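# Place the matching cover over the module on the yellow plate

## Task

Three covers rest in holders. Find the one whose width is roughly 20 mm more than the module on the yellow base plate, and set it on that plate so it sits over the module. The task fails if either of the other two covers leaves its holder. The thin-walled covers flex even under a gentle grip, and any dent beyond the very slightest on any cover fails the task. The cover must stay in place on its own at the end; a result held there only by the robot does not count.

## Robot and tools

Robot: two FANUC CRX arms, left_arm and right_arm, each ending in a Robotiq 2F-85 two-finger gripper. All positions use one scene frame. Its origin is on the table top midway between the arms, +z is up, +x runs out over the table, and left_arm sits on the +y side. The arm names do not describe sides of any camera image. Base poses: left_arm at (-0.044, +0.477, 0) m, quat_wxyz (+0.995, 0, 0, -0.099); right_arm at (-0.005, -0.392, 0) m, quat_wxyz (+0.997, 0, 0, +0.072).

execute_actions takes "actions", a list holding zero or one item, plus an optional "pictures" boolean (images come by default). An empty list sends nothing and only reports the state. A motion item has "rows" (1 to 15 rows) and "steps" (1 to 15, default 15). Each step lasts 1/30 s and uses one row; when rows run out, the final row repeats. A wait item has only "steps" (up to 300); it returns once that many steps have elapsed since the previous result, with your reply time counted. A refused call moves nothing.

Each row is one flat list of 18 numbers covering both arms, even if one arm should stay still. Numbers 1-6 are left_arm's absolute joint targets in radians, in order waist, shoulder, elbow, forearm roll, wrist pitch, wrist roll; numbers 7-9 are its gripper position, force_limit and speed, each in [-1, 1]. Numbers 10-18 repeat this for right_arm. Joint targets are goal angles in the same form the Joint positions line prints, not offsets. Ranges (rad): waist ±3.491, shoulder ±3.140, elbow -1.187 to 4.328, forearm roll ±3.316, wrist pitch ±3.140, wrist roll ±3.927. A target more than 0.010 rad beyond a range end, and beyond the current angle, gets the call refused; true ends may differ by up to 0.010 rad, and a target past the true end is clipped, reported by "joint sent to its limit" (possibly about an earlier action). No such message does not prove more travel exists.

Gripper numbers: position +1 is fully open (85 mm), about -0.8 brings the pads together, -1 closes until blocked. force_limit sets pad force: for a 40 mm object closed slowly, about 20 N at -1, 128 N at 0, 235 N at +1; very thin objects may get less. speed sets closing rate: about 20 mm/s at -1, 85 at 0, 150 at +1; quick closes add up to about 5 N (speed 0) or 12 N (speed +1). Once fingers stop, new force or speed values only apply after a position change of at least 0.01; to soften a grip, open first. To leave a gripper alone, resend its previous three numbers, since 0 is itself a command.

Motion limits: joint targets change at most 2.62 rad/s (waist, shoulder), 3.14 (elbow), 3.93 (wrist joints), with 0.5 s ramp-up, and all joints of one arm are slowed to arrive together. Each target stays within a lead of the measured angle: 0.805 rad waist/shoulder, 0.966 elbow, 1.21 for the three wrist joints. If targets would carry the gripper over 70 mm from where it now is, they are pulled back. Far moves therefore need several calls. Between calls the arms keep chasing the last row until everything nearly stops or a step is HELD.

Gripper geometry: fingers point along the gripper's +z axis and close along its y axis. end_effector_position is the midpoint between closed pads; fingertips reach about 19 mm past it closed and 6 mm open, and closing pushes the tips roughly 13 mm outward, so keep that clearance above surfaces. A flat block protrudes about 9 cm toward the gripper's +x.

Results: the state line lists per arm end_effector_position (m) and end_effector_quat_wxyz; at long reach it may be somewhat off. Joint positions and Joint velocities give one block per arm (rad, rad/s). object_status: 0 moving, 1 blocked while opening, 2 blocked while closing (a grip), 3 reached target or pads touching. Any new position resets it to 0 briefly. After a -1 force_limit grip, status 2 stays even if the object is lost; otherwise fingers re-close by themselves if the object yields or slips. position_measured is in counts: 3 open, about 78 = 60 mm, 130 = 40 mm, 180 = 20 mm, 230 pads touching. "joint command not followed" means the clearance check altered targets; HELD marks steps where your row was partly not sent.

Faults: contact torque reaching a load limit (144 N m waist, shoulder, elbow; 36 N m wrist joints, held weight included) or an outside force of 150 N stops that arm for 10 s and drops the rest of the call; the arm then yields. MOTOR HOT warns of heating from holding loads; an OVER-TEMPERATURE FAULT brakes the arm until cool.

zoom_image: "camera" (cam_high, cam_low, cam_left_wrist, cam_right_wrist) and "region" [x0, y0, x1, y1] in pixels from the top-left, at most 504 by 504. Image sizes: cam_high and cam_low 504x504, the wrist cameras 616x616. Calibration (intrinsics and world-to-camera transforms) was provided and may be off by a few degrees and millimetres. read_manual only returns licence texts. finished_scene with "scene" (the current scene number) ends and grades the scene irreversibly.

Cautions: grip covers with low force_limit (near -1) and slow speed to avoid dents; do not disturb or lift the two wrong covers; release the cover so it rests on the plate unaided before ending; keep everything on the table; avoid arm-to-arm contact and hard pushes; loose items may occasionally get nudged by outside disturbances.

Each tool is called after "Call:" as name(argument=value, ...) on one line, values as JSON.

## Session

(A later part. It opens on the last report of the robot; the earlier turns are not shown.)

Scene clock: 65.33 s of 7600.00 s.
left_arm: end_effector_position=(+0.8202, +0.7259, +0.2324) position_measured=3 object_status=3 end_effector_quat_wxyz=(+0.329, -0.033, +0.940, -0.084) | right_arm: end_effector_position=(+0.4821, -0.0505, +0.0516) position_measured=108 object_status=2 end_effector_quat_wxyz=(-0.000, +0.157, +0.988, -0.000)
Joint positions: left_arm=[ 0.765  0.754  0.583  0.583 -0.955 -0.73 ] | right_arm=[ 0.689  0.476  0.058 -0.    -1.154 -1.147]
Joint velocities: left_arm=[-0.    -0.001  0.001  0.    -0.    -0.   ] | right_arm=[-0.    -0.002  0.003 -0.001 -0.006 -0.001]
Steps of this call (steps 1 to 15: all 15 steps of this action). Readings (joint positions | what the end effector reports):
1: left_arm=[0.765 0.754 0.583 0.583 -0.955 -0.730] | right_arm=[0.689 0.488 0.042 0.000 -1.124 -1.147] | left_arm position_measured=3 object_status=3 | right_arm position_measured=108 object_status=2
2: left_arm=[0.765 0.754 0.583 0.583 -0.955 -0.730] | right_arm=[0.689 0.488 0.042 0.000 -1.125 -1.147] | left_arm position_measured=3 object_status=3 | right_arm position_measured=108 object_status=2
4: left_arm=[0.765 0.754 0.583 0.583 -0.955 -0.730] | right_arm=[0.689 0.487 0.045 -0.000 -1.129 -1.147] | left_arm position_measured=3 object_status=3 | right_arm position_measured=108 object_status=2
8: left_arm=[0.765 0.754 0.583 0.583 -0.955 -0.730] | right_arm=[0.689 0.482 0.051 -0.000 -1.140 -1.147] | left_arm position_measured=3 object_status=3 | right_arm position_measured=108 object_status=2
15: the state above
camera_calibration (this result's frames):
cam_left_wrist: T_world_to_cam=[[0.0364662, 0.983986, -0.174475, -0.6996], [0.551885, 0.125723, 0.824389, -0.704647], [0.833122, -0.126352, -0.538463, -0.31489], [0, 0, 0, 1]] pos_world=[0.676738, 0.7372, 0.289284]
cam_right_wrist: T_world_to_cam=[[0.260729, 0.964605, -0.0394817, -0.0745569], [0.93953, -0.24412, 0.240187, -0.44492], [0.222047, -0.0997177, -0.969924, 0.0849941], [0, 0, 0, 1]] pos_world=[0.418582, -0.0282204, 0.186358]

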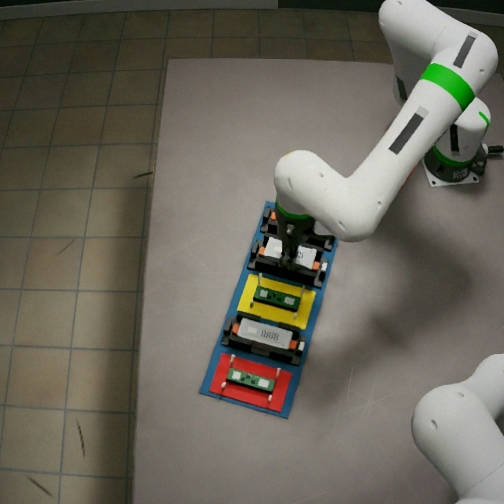

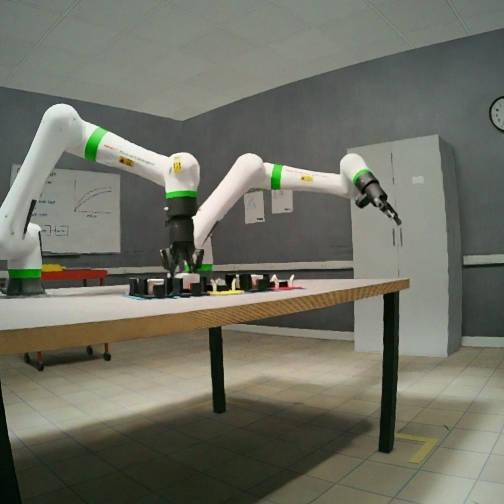

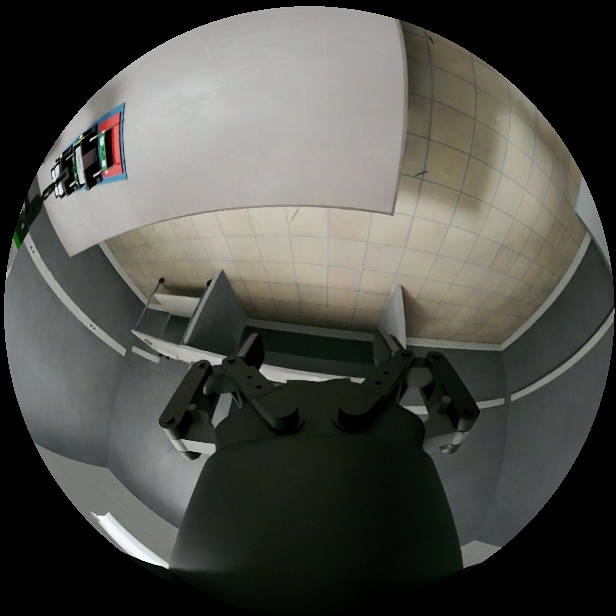

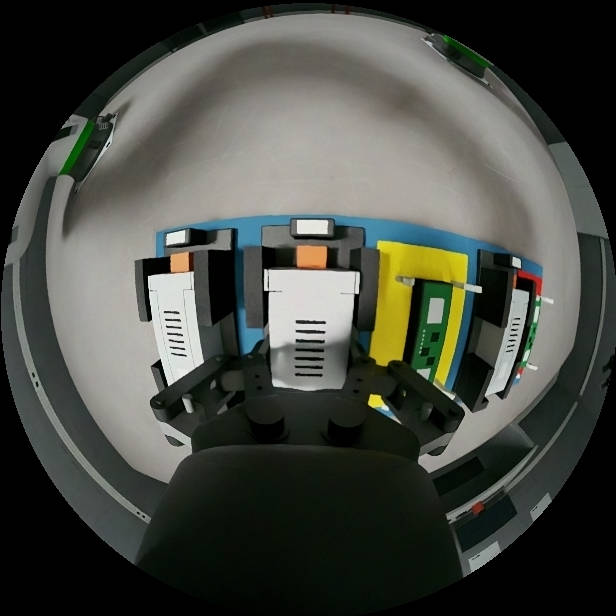

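Call:
execute_actions(actions=[{"rows":[[0.765,0.754,0.583,0.583,-0.955,-0.73,1,0,0,0.6892,0.474,0.061,0,-1.159,-1.147,-1,-0.65,-1],[0.765,0.754,0.583,0.583,-0.955,-0.73,1,0,0,0.6892,0.472,0.064,0,-1.164,-1.147,-1,-0.65,-1],[0.765,0.754,0.583,0.583,-0.955,-0.73,1,0,0,0.6892,0.470,0.067,0,-1.169,-1.147,-1,-0.65,-1],[0.765,0.754,0.583,0.583,-0.955,-0.73,1,0,0,0.6892,0.468,0.070,0,-1.173,-1.147,-1,-0.65,-1],[0.765,0.754,0.583,0.583,-0.955,-0.73,1,0,0,0.6892,0.465,0.074,0,-1.180,-1.147,-1,-0.65,-1],[0.765,0.754,0.583,0.583,-0.955,-0.73,1,0,0,0.6892,0.462,0.078,0,-1.187,-1.147,-1,-0.65,-1],[0.765,0.754,0.583,0.583,-0.955,-0.73,1,0,0,0.6892,0.458,0.084,0,-1.197,-1.147,-1,-0.65,-1],[0.765,0.754,0.583,0.583,-0.955,-0.73,1,0,0,0.6892,0.453,0.091,0,-1.209,-1.147,-1,-0.65,-1],[0.765,0.754,0.583,0.583,-0.955,-0.73,1,0,0,0.6892,0.448,0.098,0,-1.221,-1.147,-1,-0.65,-1],[0.765,0.754,0.583,0.583,-0.955,-0.73,1,0,0,0.6892,0.443,0.105,0,-1.233,-1.147,-1,-0.65,-1],[0.765,0.754,0.583,0.583,-0.955,-0.73,1,0,0,0.6892,0.438,0.112,0,-1.245,-1.147,-1,-0.65,-1],[0.765,0.754,0.583,0.583,-0.955,-0.73,1,0,0,0.6892,0.433,0.120,0,-1.258,-1.147,-1,-0.65,-1],[0.765,0.754,0.583,0.583,-0.955,-0.73,1,0,0,0.6892,0.428,0.128,0,-1.271,-1.147,-1,-0.65,-1],[0.765,0.754,0.583,0.583,-0.955,-0.73,1,0,0,0.6892,0.422,0.136,0,-1.285,-1.147,-1,-0.65,-1]],"steps":15}], pictures=false)

Call:
execute_actions(actions=[{"rows":[[0.765,0.754,0.583,0.583,-0.955,-0.73,1,0,0,0.707,0.476,0.218,0,-1.312,-1.165,-1,-0.65,-1],[0.765,0.754,0.583,0.583,-0.955,-0.73,1,0,0,0.707,0.476,0.218,0,-1.312,-1.165,-1,-0.65,-1],[0.765,0.754,0.583,0.583,-0.955,-0.73,1,0,0,0.707,0.476,0.218,0,-1.312,-1.165,-1,-0.65,-1],[0.765,0.754,0.583,0.583,-0.955,-0.73,1,0,0,0.726,0.531,0.300,0,-1.340,-1.184,-1,-0.65,-1],[0.765,0.754,0.583,0.583,-0.955,-0.73,1,0,0,0.726,0.531,0.300,0,-1.340,-1.184,-1,-0.65,-1],[0.765,0.754,0.583,0.583,-0.955,-0.73,1,0,0,0.726,0.531,0.300,0,-1.340,-1.184,-1,-0.65,-1],[0.765,0.754,0.583,0.583,-0.955,-0.73,1,0,0,0.744,0.585,0.381,0,-1.367,-1.202,-1,-0.65,-1],[0.765,0.754,0.583,0.583,-0.955,-0.73,1,0,0,0.744,0.585,0.381,0,-1.367,-1.202,-1,-0.65,-1],[0.765,0.754,0.583,0.583,-0.955,-0.73,1,0,0,0.744,0.585,0.381,0,-1.367,-1.202,-1,-0.65,-1],[0.765,0.754,0.583,0.583,-0.955,-0.73,1,0,0,0.7624,0.640,0.463,0,-1.394,-1.2204,-1,-0.65,-1]],"steps":15}], pictures=false)

Call:
execute_actions(actions=[{"rows":[[0.765,0.754,0.583,0.583,-0.955,-0.73,1,0,0,0.7624,0.640,0.463,0,-1.394,-1.2204,-1,-0.65,-1],[0.765,0.754,0.583,0.583,-0.955,-0.73,1,0,0,0.7624,0.640,0.463,0,-1.394,-1.2204,-1,-0.65,-1],[0.765,0.754,0.583,0.583,-0.955,-0.73,1,0,0,0.7624,0.640,0.463,0,-1.394,-1.2204,-1,-0.65,-1],[0.765,0.754,0.583,0.583,-0.955,-0.73,1,0,0,0.7624,0.646,0.448,0,-1.373,-1.2204,-1,-0.65,-1],[0.765,0.754,0.583,0.583,-0.955,-0.73,1,0,0,0.7624,0.652,0.434,0,-1.353,-1.2204,-1,-0.65,-1],[0.765,0.754,0.583,0.583,-0.955,-0.73,1,0,0,0.7624,0.658,0.419,0,-1.332,-1.2204,-1,-0.65,-1]],"steps":15}])

Call:
zoom_image(camera="cam_right_wrist", region=[210,210,410,400])

Call:
zoom_image(camera="cam_low", region=[150,230,290,310])

Scene clock: 69.53 s of 7600.00 s.
left_arm: end_effector_position=(+0.8202, +0.7259, +0.2324) position_measured=3 object_status=3 end_effector_quat_wxyz=(+0.329, -0.033, +0.940, -0.084) | right_arm: end_effector_position=(+0.4824, -0.0502, +0.1059) position_measured=108 object_status=2 end_effector_quat_wxyz=(+0.000, +0.156, +0.988, -0.000)
Joint positions: left_arm=[ 0.765  0.754  0.583  0.583 -0.955 -0.73 ] | right_arm=[ 0.689  0.429  0.125  0.    -1.267 -1.147]
Joint velocities: left_arm=[-0.     0.001  0.001 -0.001 -0.001  0.   ] | right_arm=[-0.001 -0.143  0.205  0.    -0.341 -0.001]
Steps of this call (steps 1 to 15: the robot went on to your last target; steps 16 to 90: nothing new was sent; then 0.70 s passed at rest; steps 91 to 105: all 15 steps of this action). Readings (joint positions | what the end effector reports):
91: left_arm=[0.765 0.754 0.583 0.583 -0.955 -0.730] | right_arm=[0.689 0.476 0.058 0.000 -1.154 -1.147] | left_arm position_measured=3 object_status=3 | right_arm position_measured=108 object_status=2
92: left_arm=[0.765 0.754 0.583 0.583 -0.955 -0.730] | right_arm=[0.689 0.475 0.060 0.000 -1.157 -1.147] | left_arm position_measured=3 object_status=3 | right_arm position_measured=108 object_status=2
94: left_arm=[0.765 0.754 0.583 0.583 -0.955 -0.730] | right_arm=[0.689 0.472 0.065 0.000 -1.165 -1.147] | left_arm position_measured=3 object_status=3 | right_arm position_measured=108 object_status=2
98: left_arm=[0.765 0.754 0.583 0.583 -0.955 -0.730] | right_arm=[0.689 0.461 0.079 0.000 -1.189 -1.147] | left_arm position_measured=3 object_status=3 | right_arm position_measured=108 object_status=2
105: the state above

Scene clock: 70.03 s of 7600.00 s.
left_arm: end_effector_position=(+0.8202, +0.7259, +0.2324) position_measured=3 object_status=3 end_effector_quat_wxyz=(+0.329, -0.033, +0.940, -0.084) | right_arm: end_effector_position=(+0.5092, +0.0500, +0.1150) position_measured=108 object_status=2 end_effector_quat_wxyz=(-0.000, +0.157, +0.988, -0.000)
Joint positions: left_arm=[ 0.765  0.754  0.583  0.583 -0.955 -0.73 ] | right_arm=[ 0.76   0.633  0.452 -0.    -1.39  -1.218]
Joint velocities: left_arm=[ 0.    -0.001 -0.001 -0.001  0.001  0.   ] | right_arm=[ 0.072  0.216  0.318 -0.001 -0.105 -0.071]
Steps of this call (steps 1 to 15: all 15 steps of this action). Readings (joint positions | what the end effector reports):
1: left_arm=[0.765 0.754 0.583 0.583 -0.955 -0.730] | right_arm=[0.689 0.426 0.132 0.000 -1.277 -1.147] | left_arm position_measured=3 object_status=3 | right_arm position_measured=108 object_status=2
2: left_arm=[0.765 0.754 0.583 0.583 -0.955 -0.730] | right_arm=[0.690 0.426 0.143 0.000 -1.285 -1.148] | left_arm position_measured=3 object_status=3 | right_arm position_measured=108 object_status=2
4: left_arm=[0.765 0.754 0.583 0.583 -0.955 -0.730] | right_arm=[0.697 0.442 0.183 0.000 -1.300 -1.155] | left_arm position_measured=3 object_status=3 | right_arm position_measured=108 object_status=2
8: left_arm=[0.765 0.754 0.583 0.583 -0.955 -0.730] | right_arm=[0.722 0.520 0.286 -0.000 -1.335 -1.180] | left_arm position_measured=3 object_status=3 | right_arm position_measured=108 object_status=2
15: the state above

Scene clock: 70.53 s of 7600.00 s.
left_arm: end_effector_position=(+0.8202, +0.7259, +0.2324) position_measured=3 object_status=3 end_effector_quat_wxyz=(+0.329, -0.033, +0.940, -0.084) | right_arm: end_effector_position=(+0.5101, +0.0534, +0.0845) position_measured=108 object_status=2 end_effector_quat_wxyz=(-0.000, +0.157, +0.988, -0.000)
Joint positions: left_arm=[ 0.765  0.754  0.583  0.583 -0.955 -0.73 ] | right_arm=[ 0.762  0.658  0.419 -0.    -1.332 -1.22 ]
Joint velocities: left_arm=[-0.    -0.001 -0.001  0.     0.     0.   ] | right_arm=[ 0.001 -0.    -0.001  0.     0.001 -0.001]
Steps of this call (steps 1 to 15: all 15 steps of this action). Readings (joint positions | what the end effector reports):
1: left_arm=[0.765 0.754 0.583 0.583 -0.955 -0.730] | right_arm=[0.762 0.638 0.460 -0.000 -1.393 -1.220] | left_arm position_measured=3 object_status=3 | right_arm position_measured=108 object_status=2
2: left_arm=[0.765 0.754 0.583 0.583 -0.955 -0.730] | right_arm=[0.762 0.640 0.462 -0.000 -1.394 -1.220] | left_arm position_measured=3 object_status=3 | right_arm position_measured=108 object_status=2
4: left_arm=[0.765 0.754 0.583 0.583 -0.955 -0.730] | right_arm=[0.762 0.640 0.463 -0.000 -1.393 -1.220] | left_arm position_measured=3 object_status=3 | right_arm position_measured=108 object_status=2
8: left_arm=[0.765 0.754 0.583 0.583 -0.955 -0.730] | right_arm=[0.762 0.654 0.429 0.000 -1.346 -1.220] | left_arm position_measured=3 object_status=3 | right_arm position_measured=108 object_status=2
15: the state above
camera_calibration (this result's frames):
cam_left_wrist: T_world_to_cam=[[0.0364662, 0.983986, -0.174475, -0.6996], [0.551885, 0.125723, 0.824388, -0.704647], [0.833122, -0.126352, -0.538463, -0.31489], [0, 0, 0, 1]] pos_world=[0.676738, 0.7372, 0.289284]
cam_right_wrist: T_world_to_cam=[[0.260912, 0.964589, -0.0386292, -0.180958], [0.939325, -0.244441, 0.240659, -0.453645], [0.222694, -0.0990761, -0.969841, 0.120666], [0, 0, 0, 1]] pos_world=[0.446463, 0.0756155, 0.21921]

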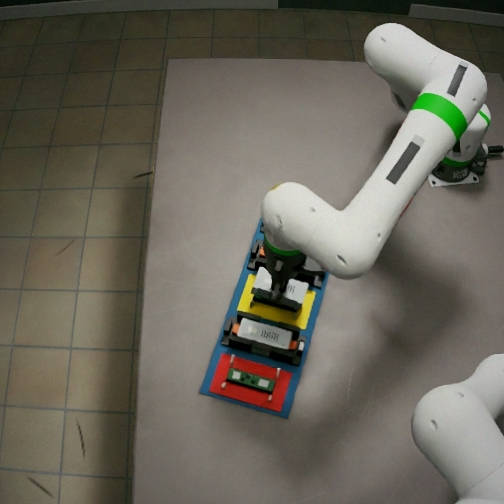

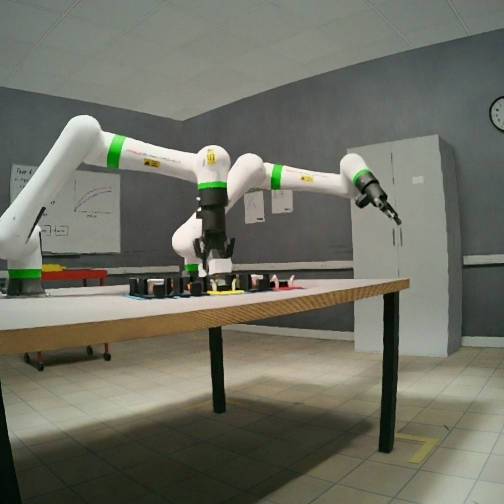

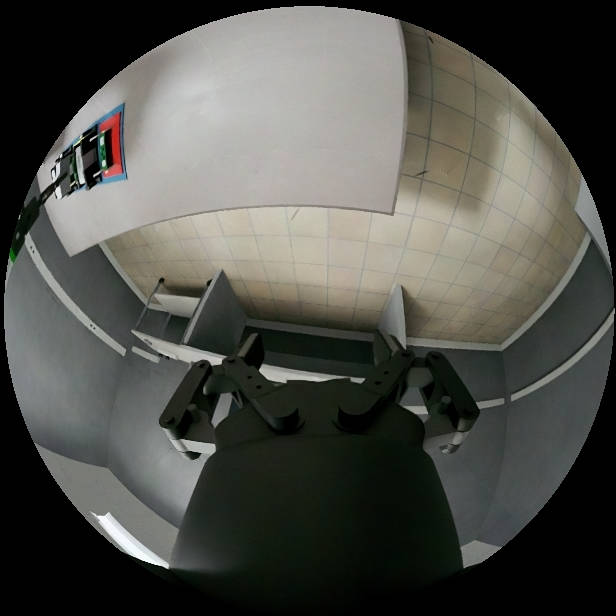

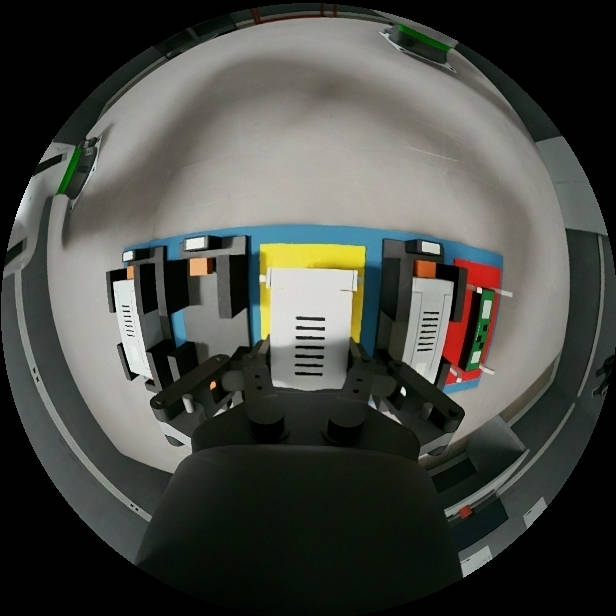

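Region (210, 210, 410, 400) of cam_right_wrist's 616x616 image, scaled by 2.520, with more detail than that image has; it fills the top 479 rows of this view, and the rest is white.

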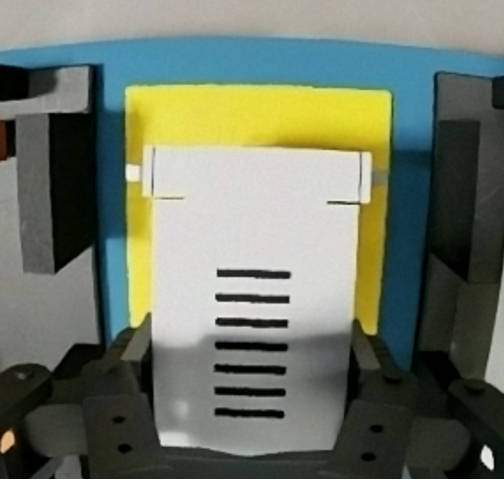

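Region (150, 230, 290, 310) of cam_low's 504x504 image, scaled by 3.600, with more detail than that image has; it fills the top 288 rows of this view, and the rest is white.

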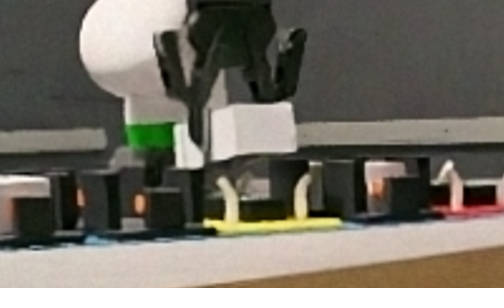

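Call:
execute_actions(actions=[{"rows":[[0.765,0.754,0.583,0.583,-0.955,-0.73,1,0,0,0.7624,0.660,0.414,0,-1.325,-1.2204,-1,-0.65,-1],[0.765,0.754,0.583,0.583,-0.955,-0.73,1,0,0,0.7624,0.662,0.410,0,-1.319,-1.2204,-1,-0.65,-1],[0.765,0.754,0.583,0.583,-0.955,-0.73,1,0,0,0.7624,0.664,0.405,0,-1.312,-1.2204,-1,-0.65,-1],[0.765,0.754,0.583,0.583,-0.955,-0.73,1,0,0,0.7624,0.666,0.401,0,-1.306,-1.2204,-1,-0.65,-1],[0.765,0.754,0.583,0.583,-0.955,-0.73,1,0,0,0.7624,0.6685,0.398,0,-1.300,-1.2204,-1,-0.65,-1],[0.765,0.754,0.583,0.583,-0.955,-0.73,1,0,0,0.7624,0.671,0.394,0,-1.294,-1.2204,-1,-0.65,-1],[0.765,0.754,0.583,0.583,-0.955,-0.73,1,0,0,0.7624,0.673,0.391,0,-1.289,-1.2204,-1,-0.65,-1],[0.765,0.754,0.583,0.583,-0.955,-0.73,1,0,0,0.7624,0.6755,0.387,0,-1.283,-1.2204,-1,-0.65,-1],[0.765,0.754,0.583,0.583,-0.955,-0.73,1,0,0,0.7624,0.678,0.384,0,-1.277,-1.2204,-1,-0.65,-1],[0.765,0.754,0.583,0.583,-0.955,-0.73,1,0,0,0.7624,0.680,0.380,0,-1.271,-1.2204,-1,-0.65,-1],[0.765,0.754,0.583,0.583,-0.955,-0.73,1,0,0,0.7624,0.6825,0.376,0,-1.265,-1.2204,-1,-0.65,-1],[0.765,0.754,0.583,0.583,-0.955,-0.73,1,0,0,0.7624,0.685,0.373,0,-1.259,-1.2204,-1,-0.65,-1]],"steps":15}])

Call:
zoom_image(camera="cam_right_wrist", region=[210,210,410,400])

Call:
zoom_image(camera="cam_low", region=[170,250,270,305])

Scene clock: 72.73 s of 7600.00 s.
left_arm: end_effector_position=(+0.8202, +0.7259, +0.2324) position_measured=3 object_status=3 end_effector_quat_wxyz=(+0.329, -0.033, +0.940, -0.084) | right_arm: end_effector_position=(+0.5101, +0.0535, +0.0478) position_measured=108 object_status=2 end_effector_quat_wxyz=(-0.000, +0.157, +0.988, -0.000)
Joint positions: left_arm=[ 0.765  0.754  0.583  0.583 -0.955 -0.73 ] | right_arm=[ 0.762  0.685  0.374 -0.    -1.26  -1.22 ]
Joint velocities: left_arm=[-0.    -0.     0.002  0.     0.001 -0.   ] | right_arm=[ 0.     0.007 -0.012  0.     0.022 -0.   ]
Steps of this call (steps 1 to 15: the robot went on to your last target; steps 16 to 51: nothing new was sent; steps 52 to 66: all 15 steps of this action). Readings (joint positions | what the end effector reports):
52: left_arm=[0.765 0.754 0.583 0.583 -0.955 -0.730] | right_arm=[0.762 0.658 0.418 -0.000 -1.331 -1.220] | left_arm position_measured=3 object_status=3 | right_arm position_measured=108 object_status=2
53: left_arm=[0.765 0.754 0.583 0.583 -0.955 -0.730] | right_arm=[0.762 0.659 0.416 -0.000 -1.328 -1.220] | left_arm position_measured=3 object_status=3 | right_arm position_measured=108 object_status=2
55: left_arm=[0.765 0.754 0.583 0.583 -0.955 -0.730] | right_arm=[0.762 0.662 0.409 -0.000 -1.318 -1.220] | left_arm position_measured=3 object_status=3 | right_arm position_measured=108 object_status=2
59: left_arm=[0.765 0.754 0.583 0.583 -0.955 -0.730] | right_arm=[0.762 0.671 0.394 -0.000 -1.294 -1.220] | left_arm position_measured=3 object_status=3 | right_arm position_measured=108 object_status=2
66: the state above
camera_calibration (this result's frames):
cam_left_wrist: T_world_to_cam=[[0.0364662, 0.983986, -0.174475, -0.6996], [0.551885, 0.125723, 0.824389, -0.704647], [0.833122, -0.126352, -0.538463, -0.31489], [0, 0, 0, 1]] pos_world=[0.676738, 0.7372, 0.289284]
cam_right_wrist: T_world_to_cam=[[0.260847, 0.9646, -0.0388139, -0.182441], [0.93937, -0.244344, 0.240581, -0.444842], [0.22258, -0.0992154, -0.969853, 0.0851611], [0, 0, 0, 1]] pos_world=[0.446506, 0.0757368, 0.182533]

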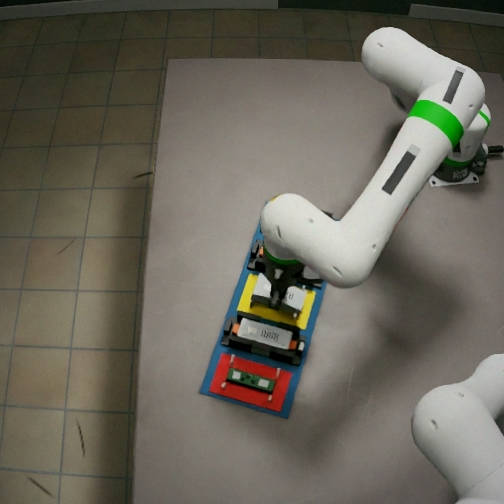

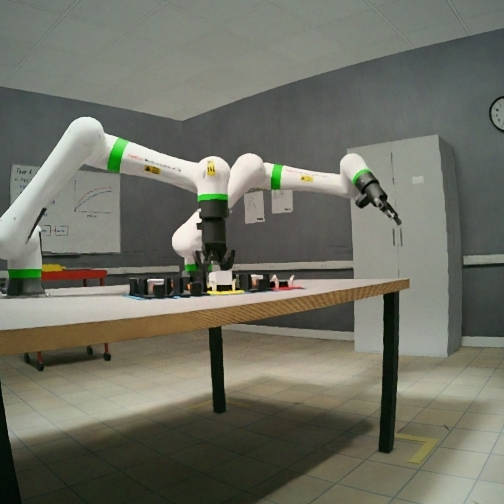

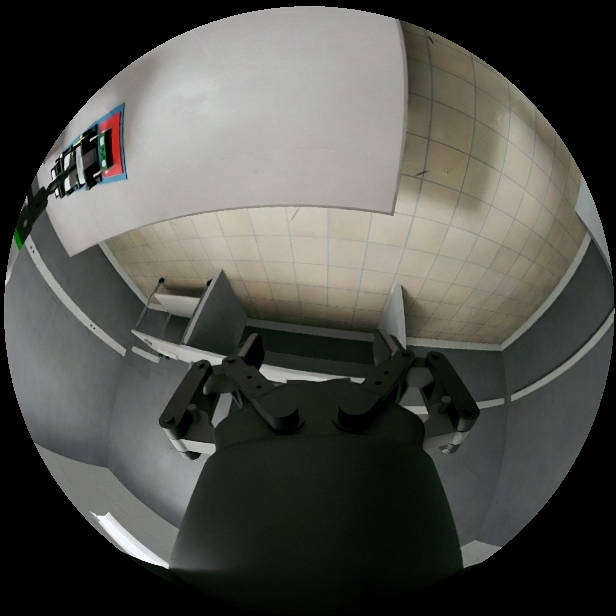

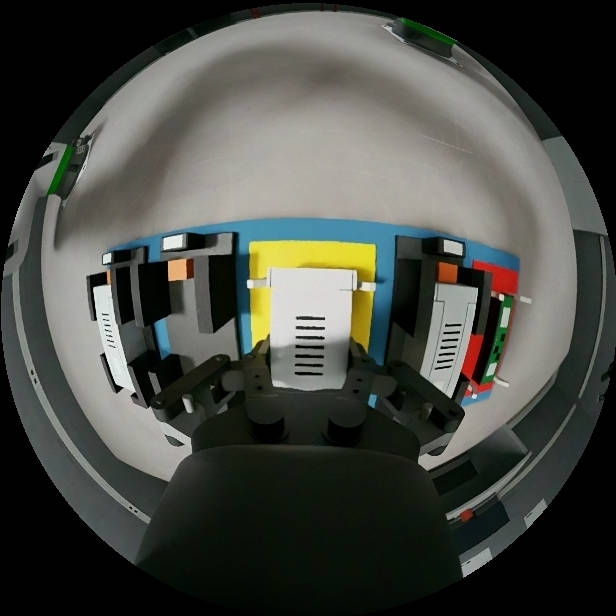

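Region (210, 210, 410, 400) of cam_right_wrist's 616x616 image, scaled by 2.520, with more detail than that image has; it fills the top 479 rows of this view, and the rest is white.

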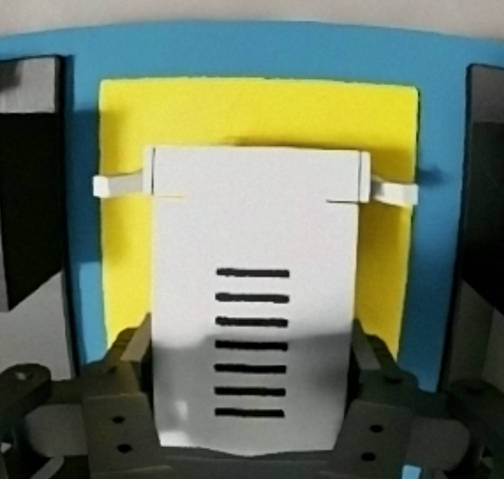

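Region (170, 250, 270, 305) of cam_low's 504x504 image, scaled by 5.040, with more detail than that image has; it fills the top 277 rows of this view, and the rest is white.

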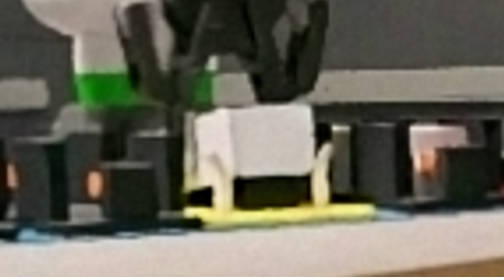

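Call:
execute_actions(actions=[{"rows":[[0.765,0.754,0.583,0.583,-0.955,-0.73,1,0,0,0.7624,0.6865,0.370,0,-1.255,-1.2204,-1,-0.65,-1],[0.765,0.754,0.583,0.583,-0.955,-0.73,1,0,0,0.7624,0.6865,0.370,0,-1.255,-1.2204,-1,-0.65,-1],[0.765,0.754,0.583,0.583,-0.955,-0.73,1,0,0,0.7624,0.688,0.368,0,-1.251,-1.2204,-1,-0.65,-1],[0.765,0.754,0.583,0.583,-0.955,-0.73,1,0,0,0.7624,0.688,0.368,0,-1.251,-1.2204,-1,-0.65,-1],[0.765,0.754,0.583,0.583,-0.955,-0.73,1,0,0,0.7624,0.6895,0.3655,0,-1.247,-1.2204,-1,-0.65,-1],[0.765,0.754,0.583,0.583,-0.955,-0.73,1,0,0,0.7624,0.6895,0.3655,0,-1.247,-1.2204,-1,-0.65,-1],[0.765,0.754,0.583,0.583,-0.955,-0.73,1,0,0,0.7624,0.691,0.363,0,-1.243,-1.2204,-1,-0.65,-1]],"steps":12}])

Call:
zoom_image(camera="cam_right_wrist", region=[210,210,410,400])

Call:
zoom_image(camera="cam_low", region=[170,250,270,305])

Scene clock: 74.50 s of 7600.00 s.
left_arm: end_effector_position=(+0.8202, +0.7259, +0.2324) position_measured=3 object_status=3 end_effector_quat_wxyz=(+0.329, -0.033, +0.940, -0.084) | right_arm: end_effector_position=(+0.5100, +0.0534, +0.0393) position_measured=108 object_status=2 end_effector_quat_wxyz=(-0.000, +0.157, +0.988, -0.000)
Joint positions: left_arm=[ 0.765  0.754  0.583  0.583 -0.955 -0.73 ] | right_arm=[ 0.762  0.691  0.363 -0.    -1.243 -1.22 ]
Joint velocities: left_arm=[-0.001  0.    -0.    -0.001  0.001 -0.   ] | right_arm=[ 0.     0.001 -0.001 -0.     0.002  0.002]
Steps of this call (steps 1 to 15: the robot went on to your last target; steps 16 to 41: nothing new was sent; steps 42 to 53: all 12 steps of this action). Readings (joint positions | what the end effector reports):
42: left_arm=[0.765 0.754 0.583 0.583 -0.955 -0.730] | right_arm=[0.762 0.685 0.373 -0.000 -1.259 -1.220] | left_arm position_measured=3 object_status=3 | right_arm position_measured=108 object_status=2
43: left_arm=[0.765 0.754 0.583 0.583 -0.955 -0.730] | right_arm=[0.762 0.686 0.371 -0.000 -1.257 -1.220] | left_arm position_measured=3 object_status=3 | right_arm position_measured=108 object_status=2
45: left_arm=[0.765 0.754 0.583 0.583 -0.955 -0.730] | right_arm=[0.762 0.687 0.369 -0.000 -1.253 -1.220] | left_arm position_measured=3 object_status=3 | right_arm position_measured=108 object_status=2
49: left_arm=[0.765 0.754 0.583 0.583 -0.955 -0.730] | right_arm=[0.762 0.690 0.365 -0.000 -1.245 -1.220] | left_arm position_measured=3 object_status=3 | right_arm position_measured=108 object_status=2
53: the state above
camera_calibration (this result's frames):
cam_left_wrist: T_world_to_cam=[[0.036466, 0.983986, -0.174475, -0.6996], [0.551885, 0.125723, 0.824389, -0.704647], [0.833123, -0.126352, -0.538463, -0.31489], [0, 0, 0, 1]] pos_world=[0.676738, 0.7372, 0.289284]
cam_right_wrist: T_world_to_cam=[[0.260864, 0.964605, -0.038571, -0.182586], [0.939329, -0.244404, 0.240683, -0.442718], [0.222737, -0.0990164, -0.969837, 0.0769074], [0, 0, 0, 1]] pos_world=[0.446358, 0.0755365, 0.1741]

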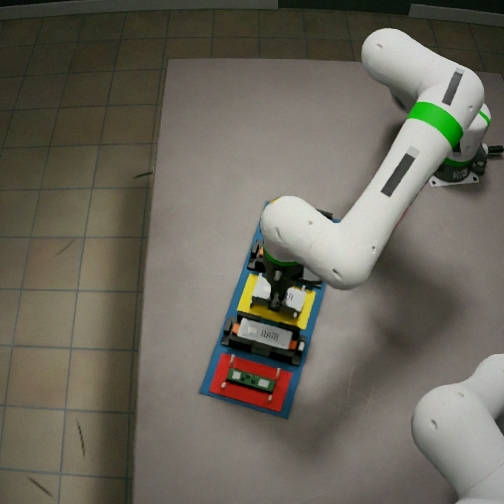

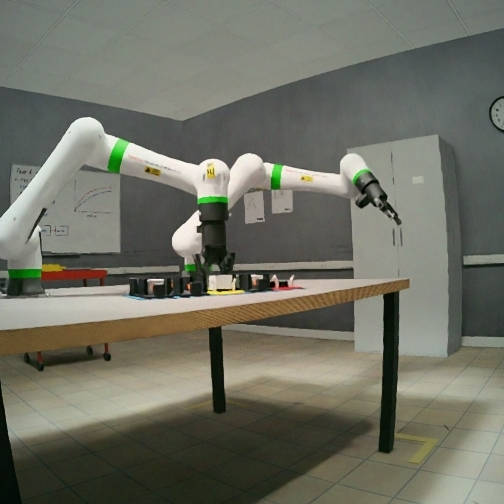

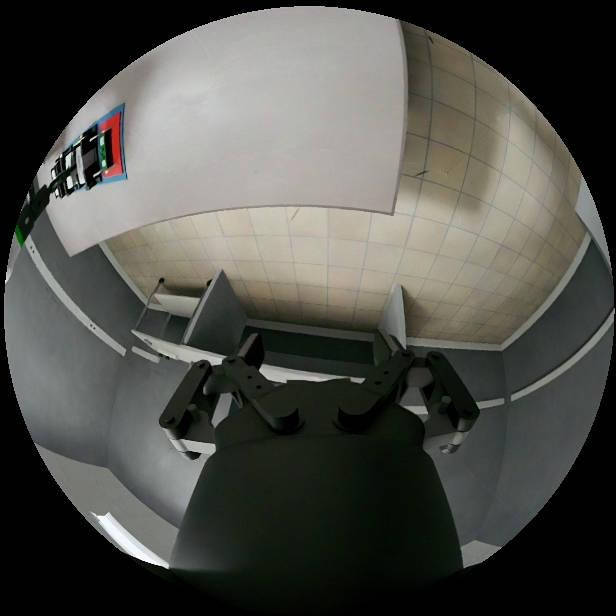

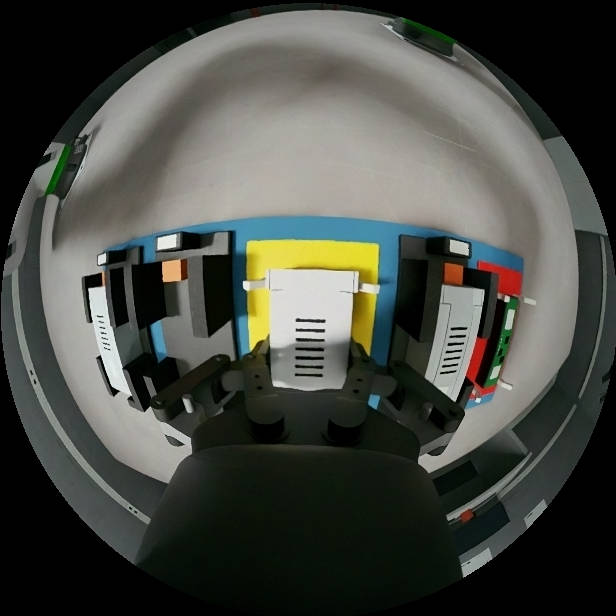

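Region (210, 210, 410, 400) of cam_right_wrist's 616x616 image, scaled by 2.520, with more detail than that image has; it fills the top 479 rows of this view, and the rest is white.

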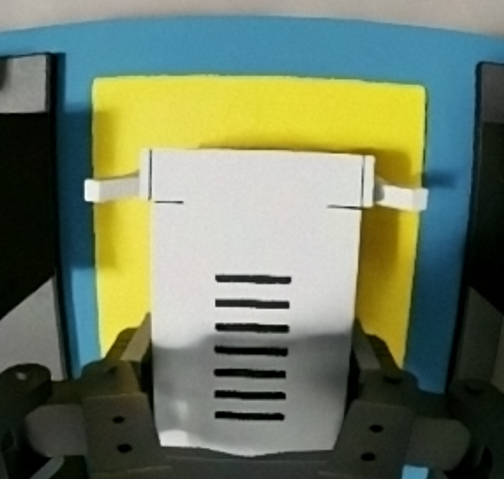

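Region (170, 250, 270, 305) of cam_low's 504x504 image, scaled by 5.040, with more detail than that image has; it fills the top 277 rows of this view, and the rest is white.

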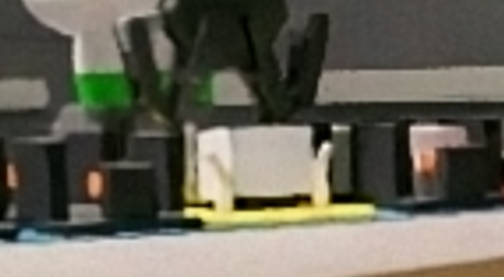

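Call:
execute_actions(actions=[{"rows":[[0.765,0.754,0.583,0.583,-0.955,-0.73,1,0,0,0.7624,0.692,0.3615,0,-1.240,-1.2204,-1,-0.65,-1],[0.765,0.754,0.583,0.583,-0.955,-0.73,1,0,0,0.7624,0.692,0.3615,0,-1.240,-1.2204,-1,-0.65,-1],[0.765,0.754,0.583,0.583,-0.955,-0.73,1,0,0,0.7624,0.693,0.360,0,-1.238,-1.2204,-1,-0.65,-1],[0.765,0.754,0.583,0.583,-0.955,-0.73,1,0,0,0.7624,0.693,0.360,0,-1.238,-1.2204,-1,-0.65,-1],[0.765,0.754,0.583,0.583,-0.955,-0.73,1,0,0,0.7624,0.693,0.360,0,-1.238,-1.2204,0.5,-0.9,0]],"steps":15}], pictures=false)

Call:
execute_actions(actions=[{"rows":[[0.765,0.754,0.583,0.583,-0.955,-0.73,1,0,0,0.7624,0.693,0.360,0,-1.238,-1.2204,0.5,-0.9,0],[0.765,0.754,0.583,0.583,-0.955,-0.73,1,0,0,0.7624,0.693,0.360,0,-1.238,-1.2204,0.5,-0.9,0],[0.765,0.754,0.583,0.583,-0.955,-0.73,1,0,0,0.7624,0.693,0.360,0,-1.238,-1.2204,0.5,-0.9,0],[0.765,0.754,0.583,0.583,-0.955,-0.73,1,0,0,0.7624,0.693,0.360,0,-1.238,-1.2204,0.5,-0.9,0],[0.765,0.754,0.583,0.583,-0.955,-0.73,1,0,0,0.7624,0.693,0.360,0,-1.238,-1.2204,0.5,-0.9,0],[0.765,0.754,0.583,0.583,-0.955,-0.73,1,0,0,0.7624,0.693,0.360,0,-1.238,-1.2204,0.5,-0.9,0],[0.765,0.754,0.583,0.583,-0.955,-0.73,1,0,0,0.7624,0.62,0.50,0,-1.45,-1.2204,0.5,-0.9,0]],"steps":15}], pictures=false)

Call:
execute_actions(actions=[{"steps":8}])

Call:
zoom_image(camera="cam_right_wrist", region=[210,220,410,400])

Call:
zoom_image(camera="cam_low", region=[170,250,270,305])

Scene clock: 77.10 s of 7600.00 s.
left_arm: end_effector_position=(+0.8202, +0.7259, +0.2324) position_measured=3 object_status=3 end_effector_quat_wxyz=(+0.329, -0.033, +0.940, -0.084) | right_arm: end_effector_position=(+0.5100, +0.0532, +0.0366) position_measured=67 object_status=0 end_effector_quat_wxyz=(-0.000, +0.157, +0.988, -0.000)
Joint positions: left_arm=[ 0.765  0.754  0.583  0.583 -0.955 -0.73 ] | right_arm=[ 0.762  0.693  0.36   0.    -1.238 -1.22 ]
Joint velocities: left_arm=[ 0.    -0.001 -0.001  0.    -0.001  0.   ] | right_arm=[-0.     0.     0.     0.     0.     0.001]
Steps of this call (steps 1 to 15: the robot went on to your last target; steps 16 to 63: nothing new was sent; steps 64 to 78: all 15 steps of this action). Readings (joint positions | what the end effector reports):
64: left_arm=[0.765 0.754 0.583 0.583 -0.955 -0.730] | right_arm=[0.762 0.691 0.363 0.000 -1.243 -1.220] | left_arm position_measured=3 object_status=3 | right_arm position_measured=108 object_status=2
65: left_arm=[0.765 0.754 0.583 0.583 -0.955 -0.730] | right_arm=[0.762 0.691 0.362 0.000 -1.241 -1.220] | left_arm position_measured=3 object_status=3 | right_arm position_measured=108 object_status=2
67: left_arm=[0.765 0.754 0.583 0.583 -0.955 -0.730] | right_arm=[0.762 0.692 0.361 0.000 -1.239 -1.220] | left_arm position_measured=3 object_status=3 | right_arm position_measured=108 object_status=2
71: left_arm=[0.765 0.754 0.583 0.583 -0.955 -0.730] | right_arm=[0.762 0.693 0.360 0.000 -1.238 -1.220] | left_arm position_measured=3 object_status=3 | right_arm position_measured=96 object_status=0
78: the state above

Scene clock: 77.60 s of 7600.00 s.
left_arm: end_effector_position=(+0.8202, +0.7259, +0.2324) position_measured=3 object_status=3 end_effector_quat_wxyz=(+0.329, -0.033, +0.940, -0.084) | right_arm: end_effector_position=(+0.5090, +0.0520, +0.1338) position_measured=66 object_status=3 end_effector_quat_wxyz=(+0.000, +0.157, +0.988, +0.001)
Joint positions: left_arm=[ 0.765  0.754  0.583  0.583 -0.955 -0.73 ] | right_arm=[ 0.762  0.627  0.486  0.    -1.429 -1.22 ]
Joint velocities: left_arm=[-0.002  0.     0.     0.001 -0.001  0.   ] | right_arm=[-0.    -0.176  0.329  0.001 -0.499 -0.   ]
Steps of this call (steps 1 to 15: all 15 steps of this action). Readings (joint positions | what the end effector reports):
1: left_arm=[0.765 0.754 0.583 0.583 -0.955 -0.730] | right_arm=[0.762 0.693 0.360 0.000 -1.238 -1.220] | left_arm position_measured=3 object_status=3 | right_arm position_measured=67 object_status=0
2: left_arm=[0.765 0.754 0.583 0.583 -0.955 -0.730] | right_arm=[0.762 0.693 0.360 0.000 -1.238 -1.220] | left_arm position_measured=3 object_status=3 | right_arm position_measured=66 object_status=0
4: left_arm=[0.765 0.754 0.583 0.583 -0.955 -0.730] | right_arm=[0.762 0.693 0.360 0.000 -1.238 -1.220] | left_arm position_measured=3 object_status=3 | right_arm position_measured=66 object_status=0
8: left_arm=[0.765 0.754 0.583 0.583 -0.955 -0.730] | right_arm=[0.762 0.691 0.364 -0.000 -1.246 -1.220] | left_arm position_measured=3 object_status=3 | right_arm position_measured=66 object_status=3
15: the state above

Scene clock: 77.87 s of 7600.00 s.
left_arm: end_effector_position=(+0.8202, +0.7259, +0.2324) position_measured=3 object_status=3 end_effector_quat_wxyz=(+0.329, -0.033, +0.940, -0.084) | right_arm: end_effector_position=(+0.5082, +0.0510, +0.1441) position_measured=66 object_status=3 end_effector_quat_wxyz=(+0.000, +0.157, +0.988, +0.000)
Joint positions: left_arm=[ 0.765  0.754  0.583  0.583 -0.955 -0.73 ] | right_arm=[ 0.762  0.62   0.5    0.    -1.45  -1.22 ]
Joint velocities: left_arm=[-0.  0. -0. -0. -0. -0.] | right_arm=[-0.001 -0.     0.    -0.    -0.    -0.   ]
Steps of this call (steps 1 to 8: the robot went on to your last target). Readings (joint positions | what the end effector reports):
1: left_arm=[0.765 0.754 0.583 0.583 -0.955 -0.730] | right_arm=[0.762 0.622 0.495 0.000 -1.442 -1.220] | left_arm position_measured=3 object_status=3 | right_arm position_measured=66 object_status=3
2: left_arm=[0.765 0.754 0.583 0.583 -0.955 -0.730] | right_arm=[0.762 0.620 0.499 0.000 -1.448 -1.220] | left_arm position_measured=3 object_status=3 | right_arm position_measured=66 object_status=3
4: left_arm=[0.765 0.754 0.583 0.583 -0.955 -0.730] | right_arm=[0.762 0.620 0.499 0.000 -1.450 -1.220] | left_arm position_measured=3 object_status=3 | right_arm position_measured=66 object_status=3
8: the state above
camera_calibration (this result's frames):
cam_left_wrist: T_world_to_cam=[[0.0364661, 0.983986, -0.174475, -0.6996], [0.551885, 0.125723, 0.824389, -0.704647], [0.833123, -0.126352, -0.538463, -0.31489], [0, 0, 0, 1]] pos_world=[0.676738, 0.7372, 0.289284]
cam_right_wrist: T_world_to_cam=[[0.260914, 0.964624, -0.0377508, -0.175954], [0.93917, -0.244593, 0.24111, -0.466792], [0.223347, -0.0983634, -0.969763, 0.178269], [0, 0, 0, 1]] pos_world=[0.44449, 0.0730908, 0.278785]

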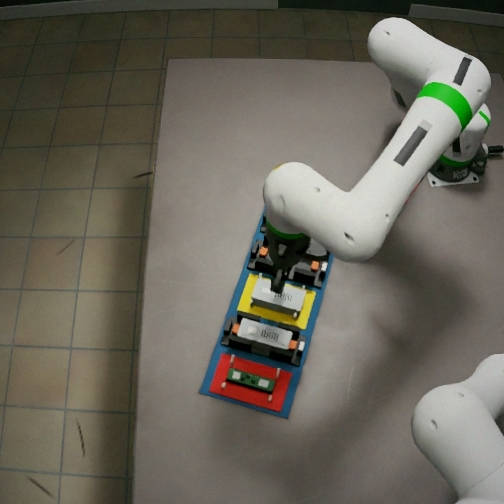

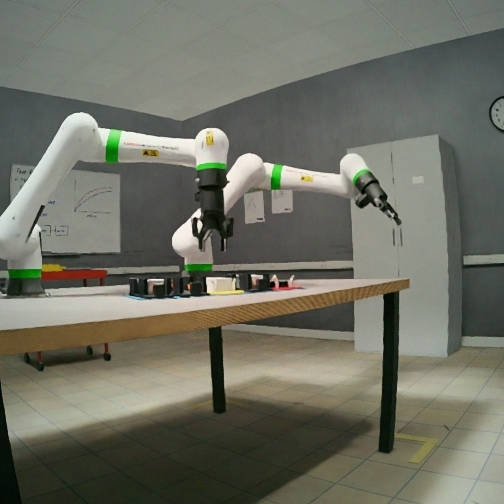

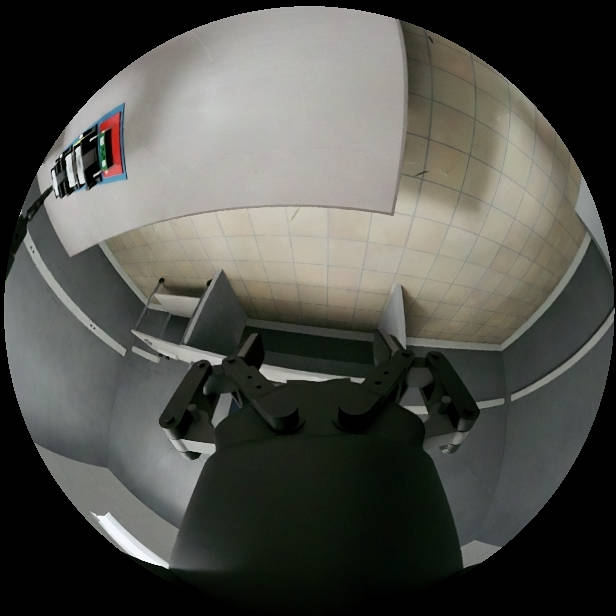

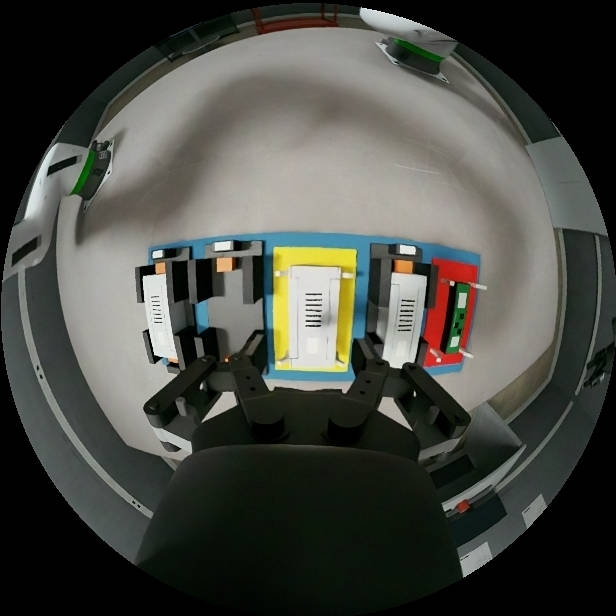

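Region (210, 220, 410, 400) of cam_right_wrist's 616x616 image, scaled by 2.520, with more detail than that image has; it fills the top 454 rows of this view, and the rest is white.

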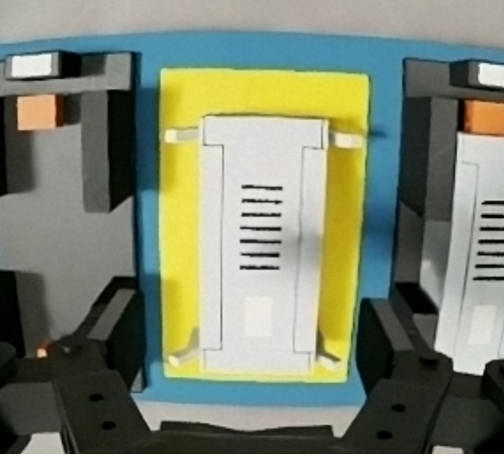

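Region (170, 250, 270, 305) of cam_low's 504x504 image, scaled by 5.040, with more detail than that image has; it fills the top 277 rows of this view, and the rest is white.

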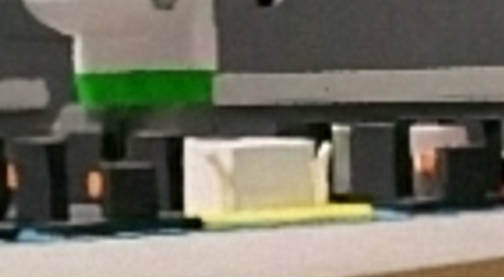

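Call:
execute_actions(actions=[])

Scene clock: 78.80 s of 7600.00 s.
left_arm: end_effector_position=(+0.8202, +0.7259, +0.2324) position_measured=3 object_status=3 end_effector_quat_wxyz=(+0.329, -0.033, +0.940, -0.084) | right_arm: end_effector_position=(+0.5082, +0.0510, +0.1440) position_measured=66 object_status=3 end_effector_quat_wxyz=(+0.000, +0.157, +0.988, +0.000)
Joint positions: left_arm=[ 0.765  0.754  0.583  0.583 -0.955 -0.73 ] | right_arm=[ 0.762  0.62   0.5   -0.    -1.45  -1.22 ]
Joint velocities: left_arm=[-0.001  0.001 -0.    -0.001  0.     0.   ] | right_arm=[-0. -0.  0. -0.  0.  0.]
Steps of this call (steps 1 to 28: the robot went on to your last target). Readings (joint positions | what the end effector reports):
1: left_arm=[0.765 0.754 0.583 0.583 -0.955 -0.730] | right_arm=[0.762 0.620 0.500 0.000 -1.450 -1.220] | left_arm position_measured=3 object_status=3 | right_arm position_measured=66 object_status=3
2: left_arm=[0.765 0.754 0.583 0.583 -0.955 -0.730] | right_arm=[0.762 0.620 0.500 0.000 -1.450 -1.220] | left_arm position_measured=3 object_status=3 | right_arm position_measured=66 object_status=3
4: left_arm=[0.765 0.754 0.583 0.583 -0.955 -0.730] | right_arm=[0.762 0.620 0.500 0.000 -1.450 -1.220] | left_arm position_measured=3 object_status=3 | right_arm position_measured=66 object_status=3
8: left_arm=[0.765 0.754 0.583 0.583 -0.955 -0.730] | right_arm=[0.762 0.620 0.500 0.000 -1.450 -1.220] | left_arm position_measured=3 object_status=3 | right_arm position_measured=66 object_status=3
28: the state above
camera_calibration (this result's frames):
cam_left_wrist: T_world_to_cam=[[0.0364663, 0.983986, -0.174475, -0.6996], [0.551885, 0.125723, 0.824389, -0.704647], [0.833122, -0.126353, -0.538463, -0.31489], [0, 0, 0, 1]] pos_world=[0.676738, 0.7372, 0.289284]
cam_right_wrist: T_world_to_cam=[[0.26092, 0.964623, -0.0377262, -0.17598], [0.939182, -0.244612, 0.241043, -0.466767], [0.223288, -0.0983249, -0.969781, 0.178291], [0, 0, 0, 1]] pos_world=[0.444486, 0.073108, 0.278775]

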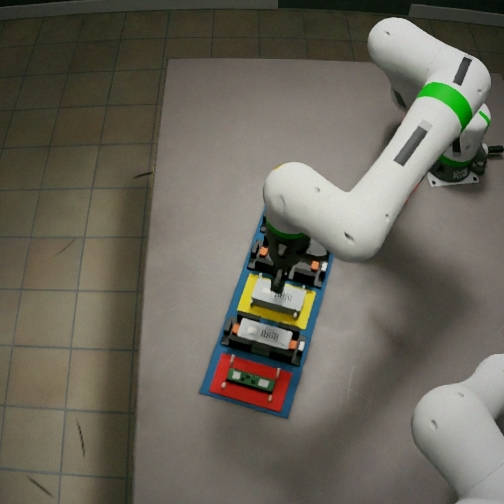

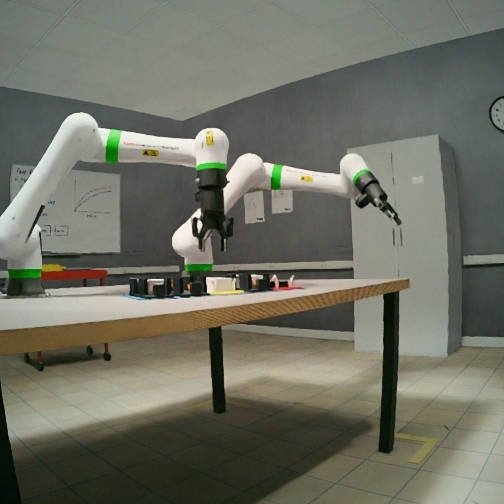

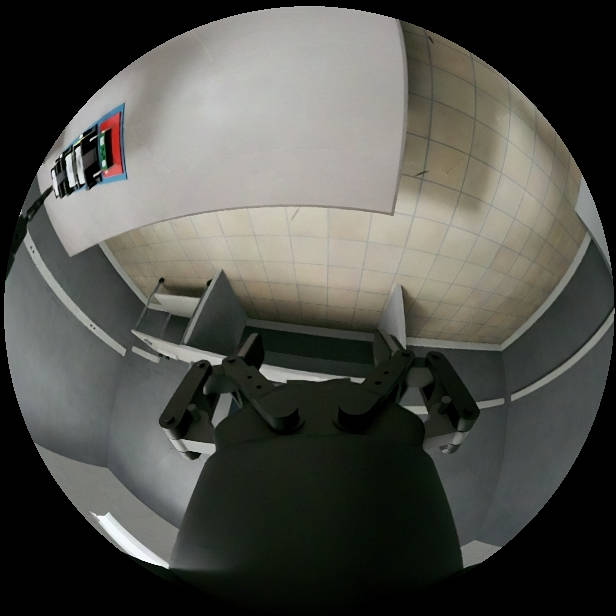

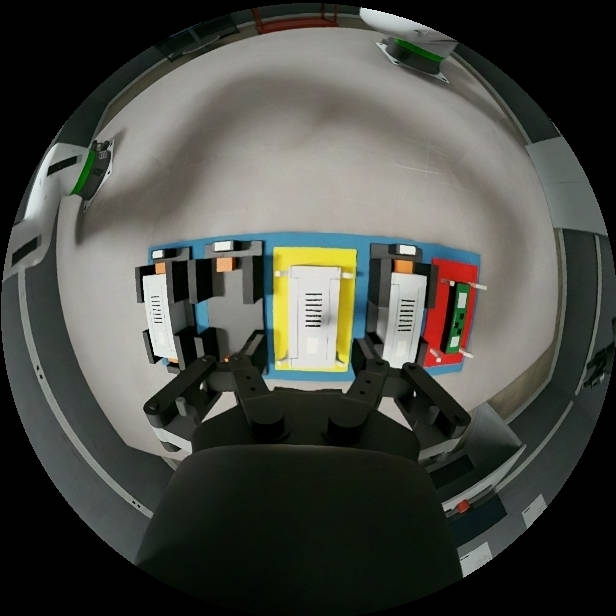

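Call:
finished_scene(scene=2)

The scene is finished: the task was done.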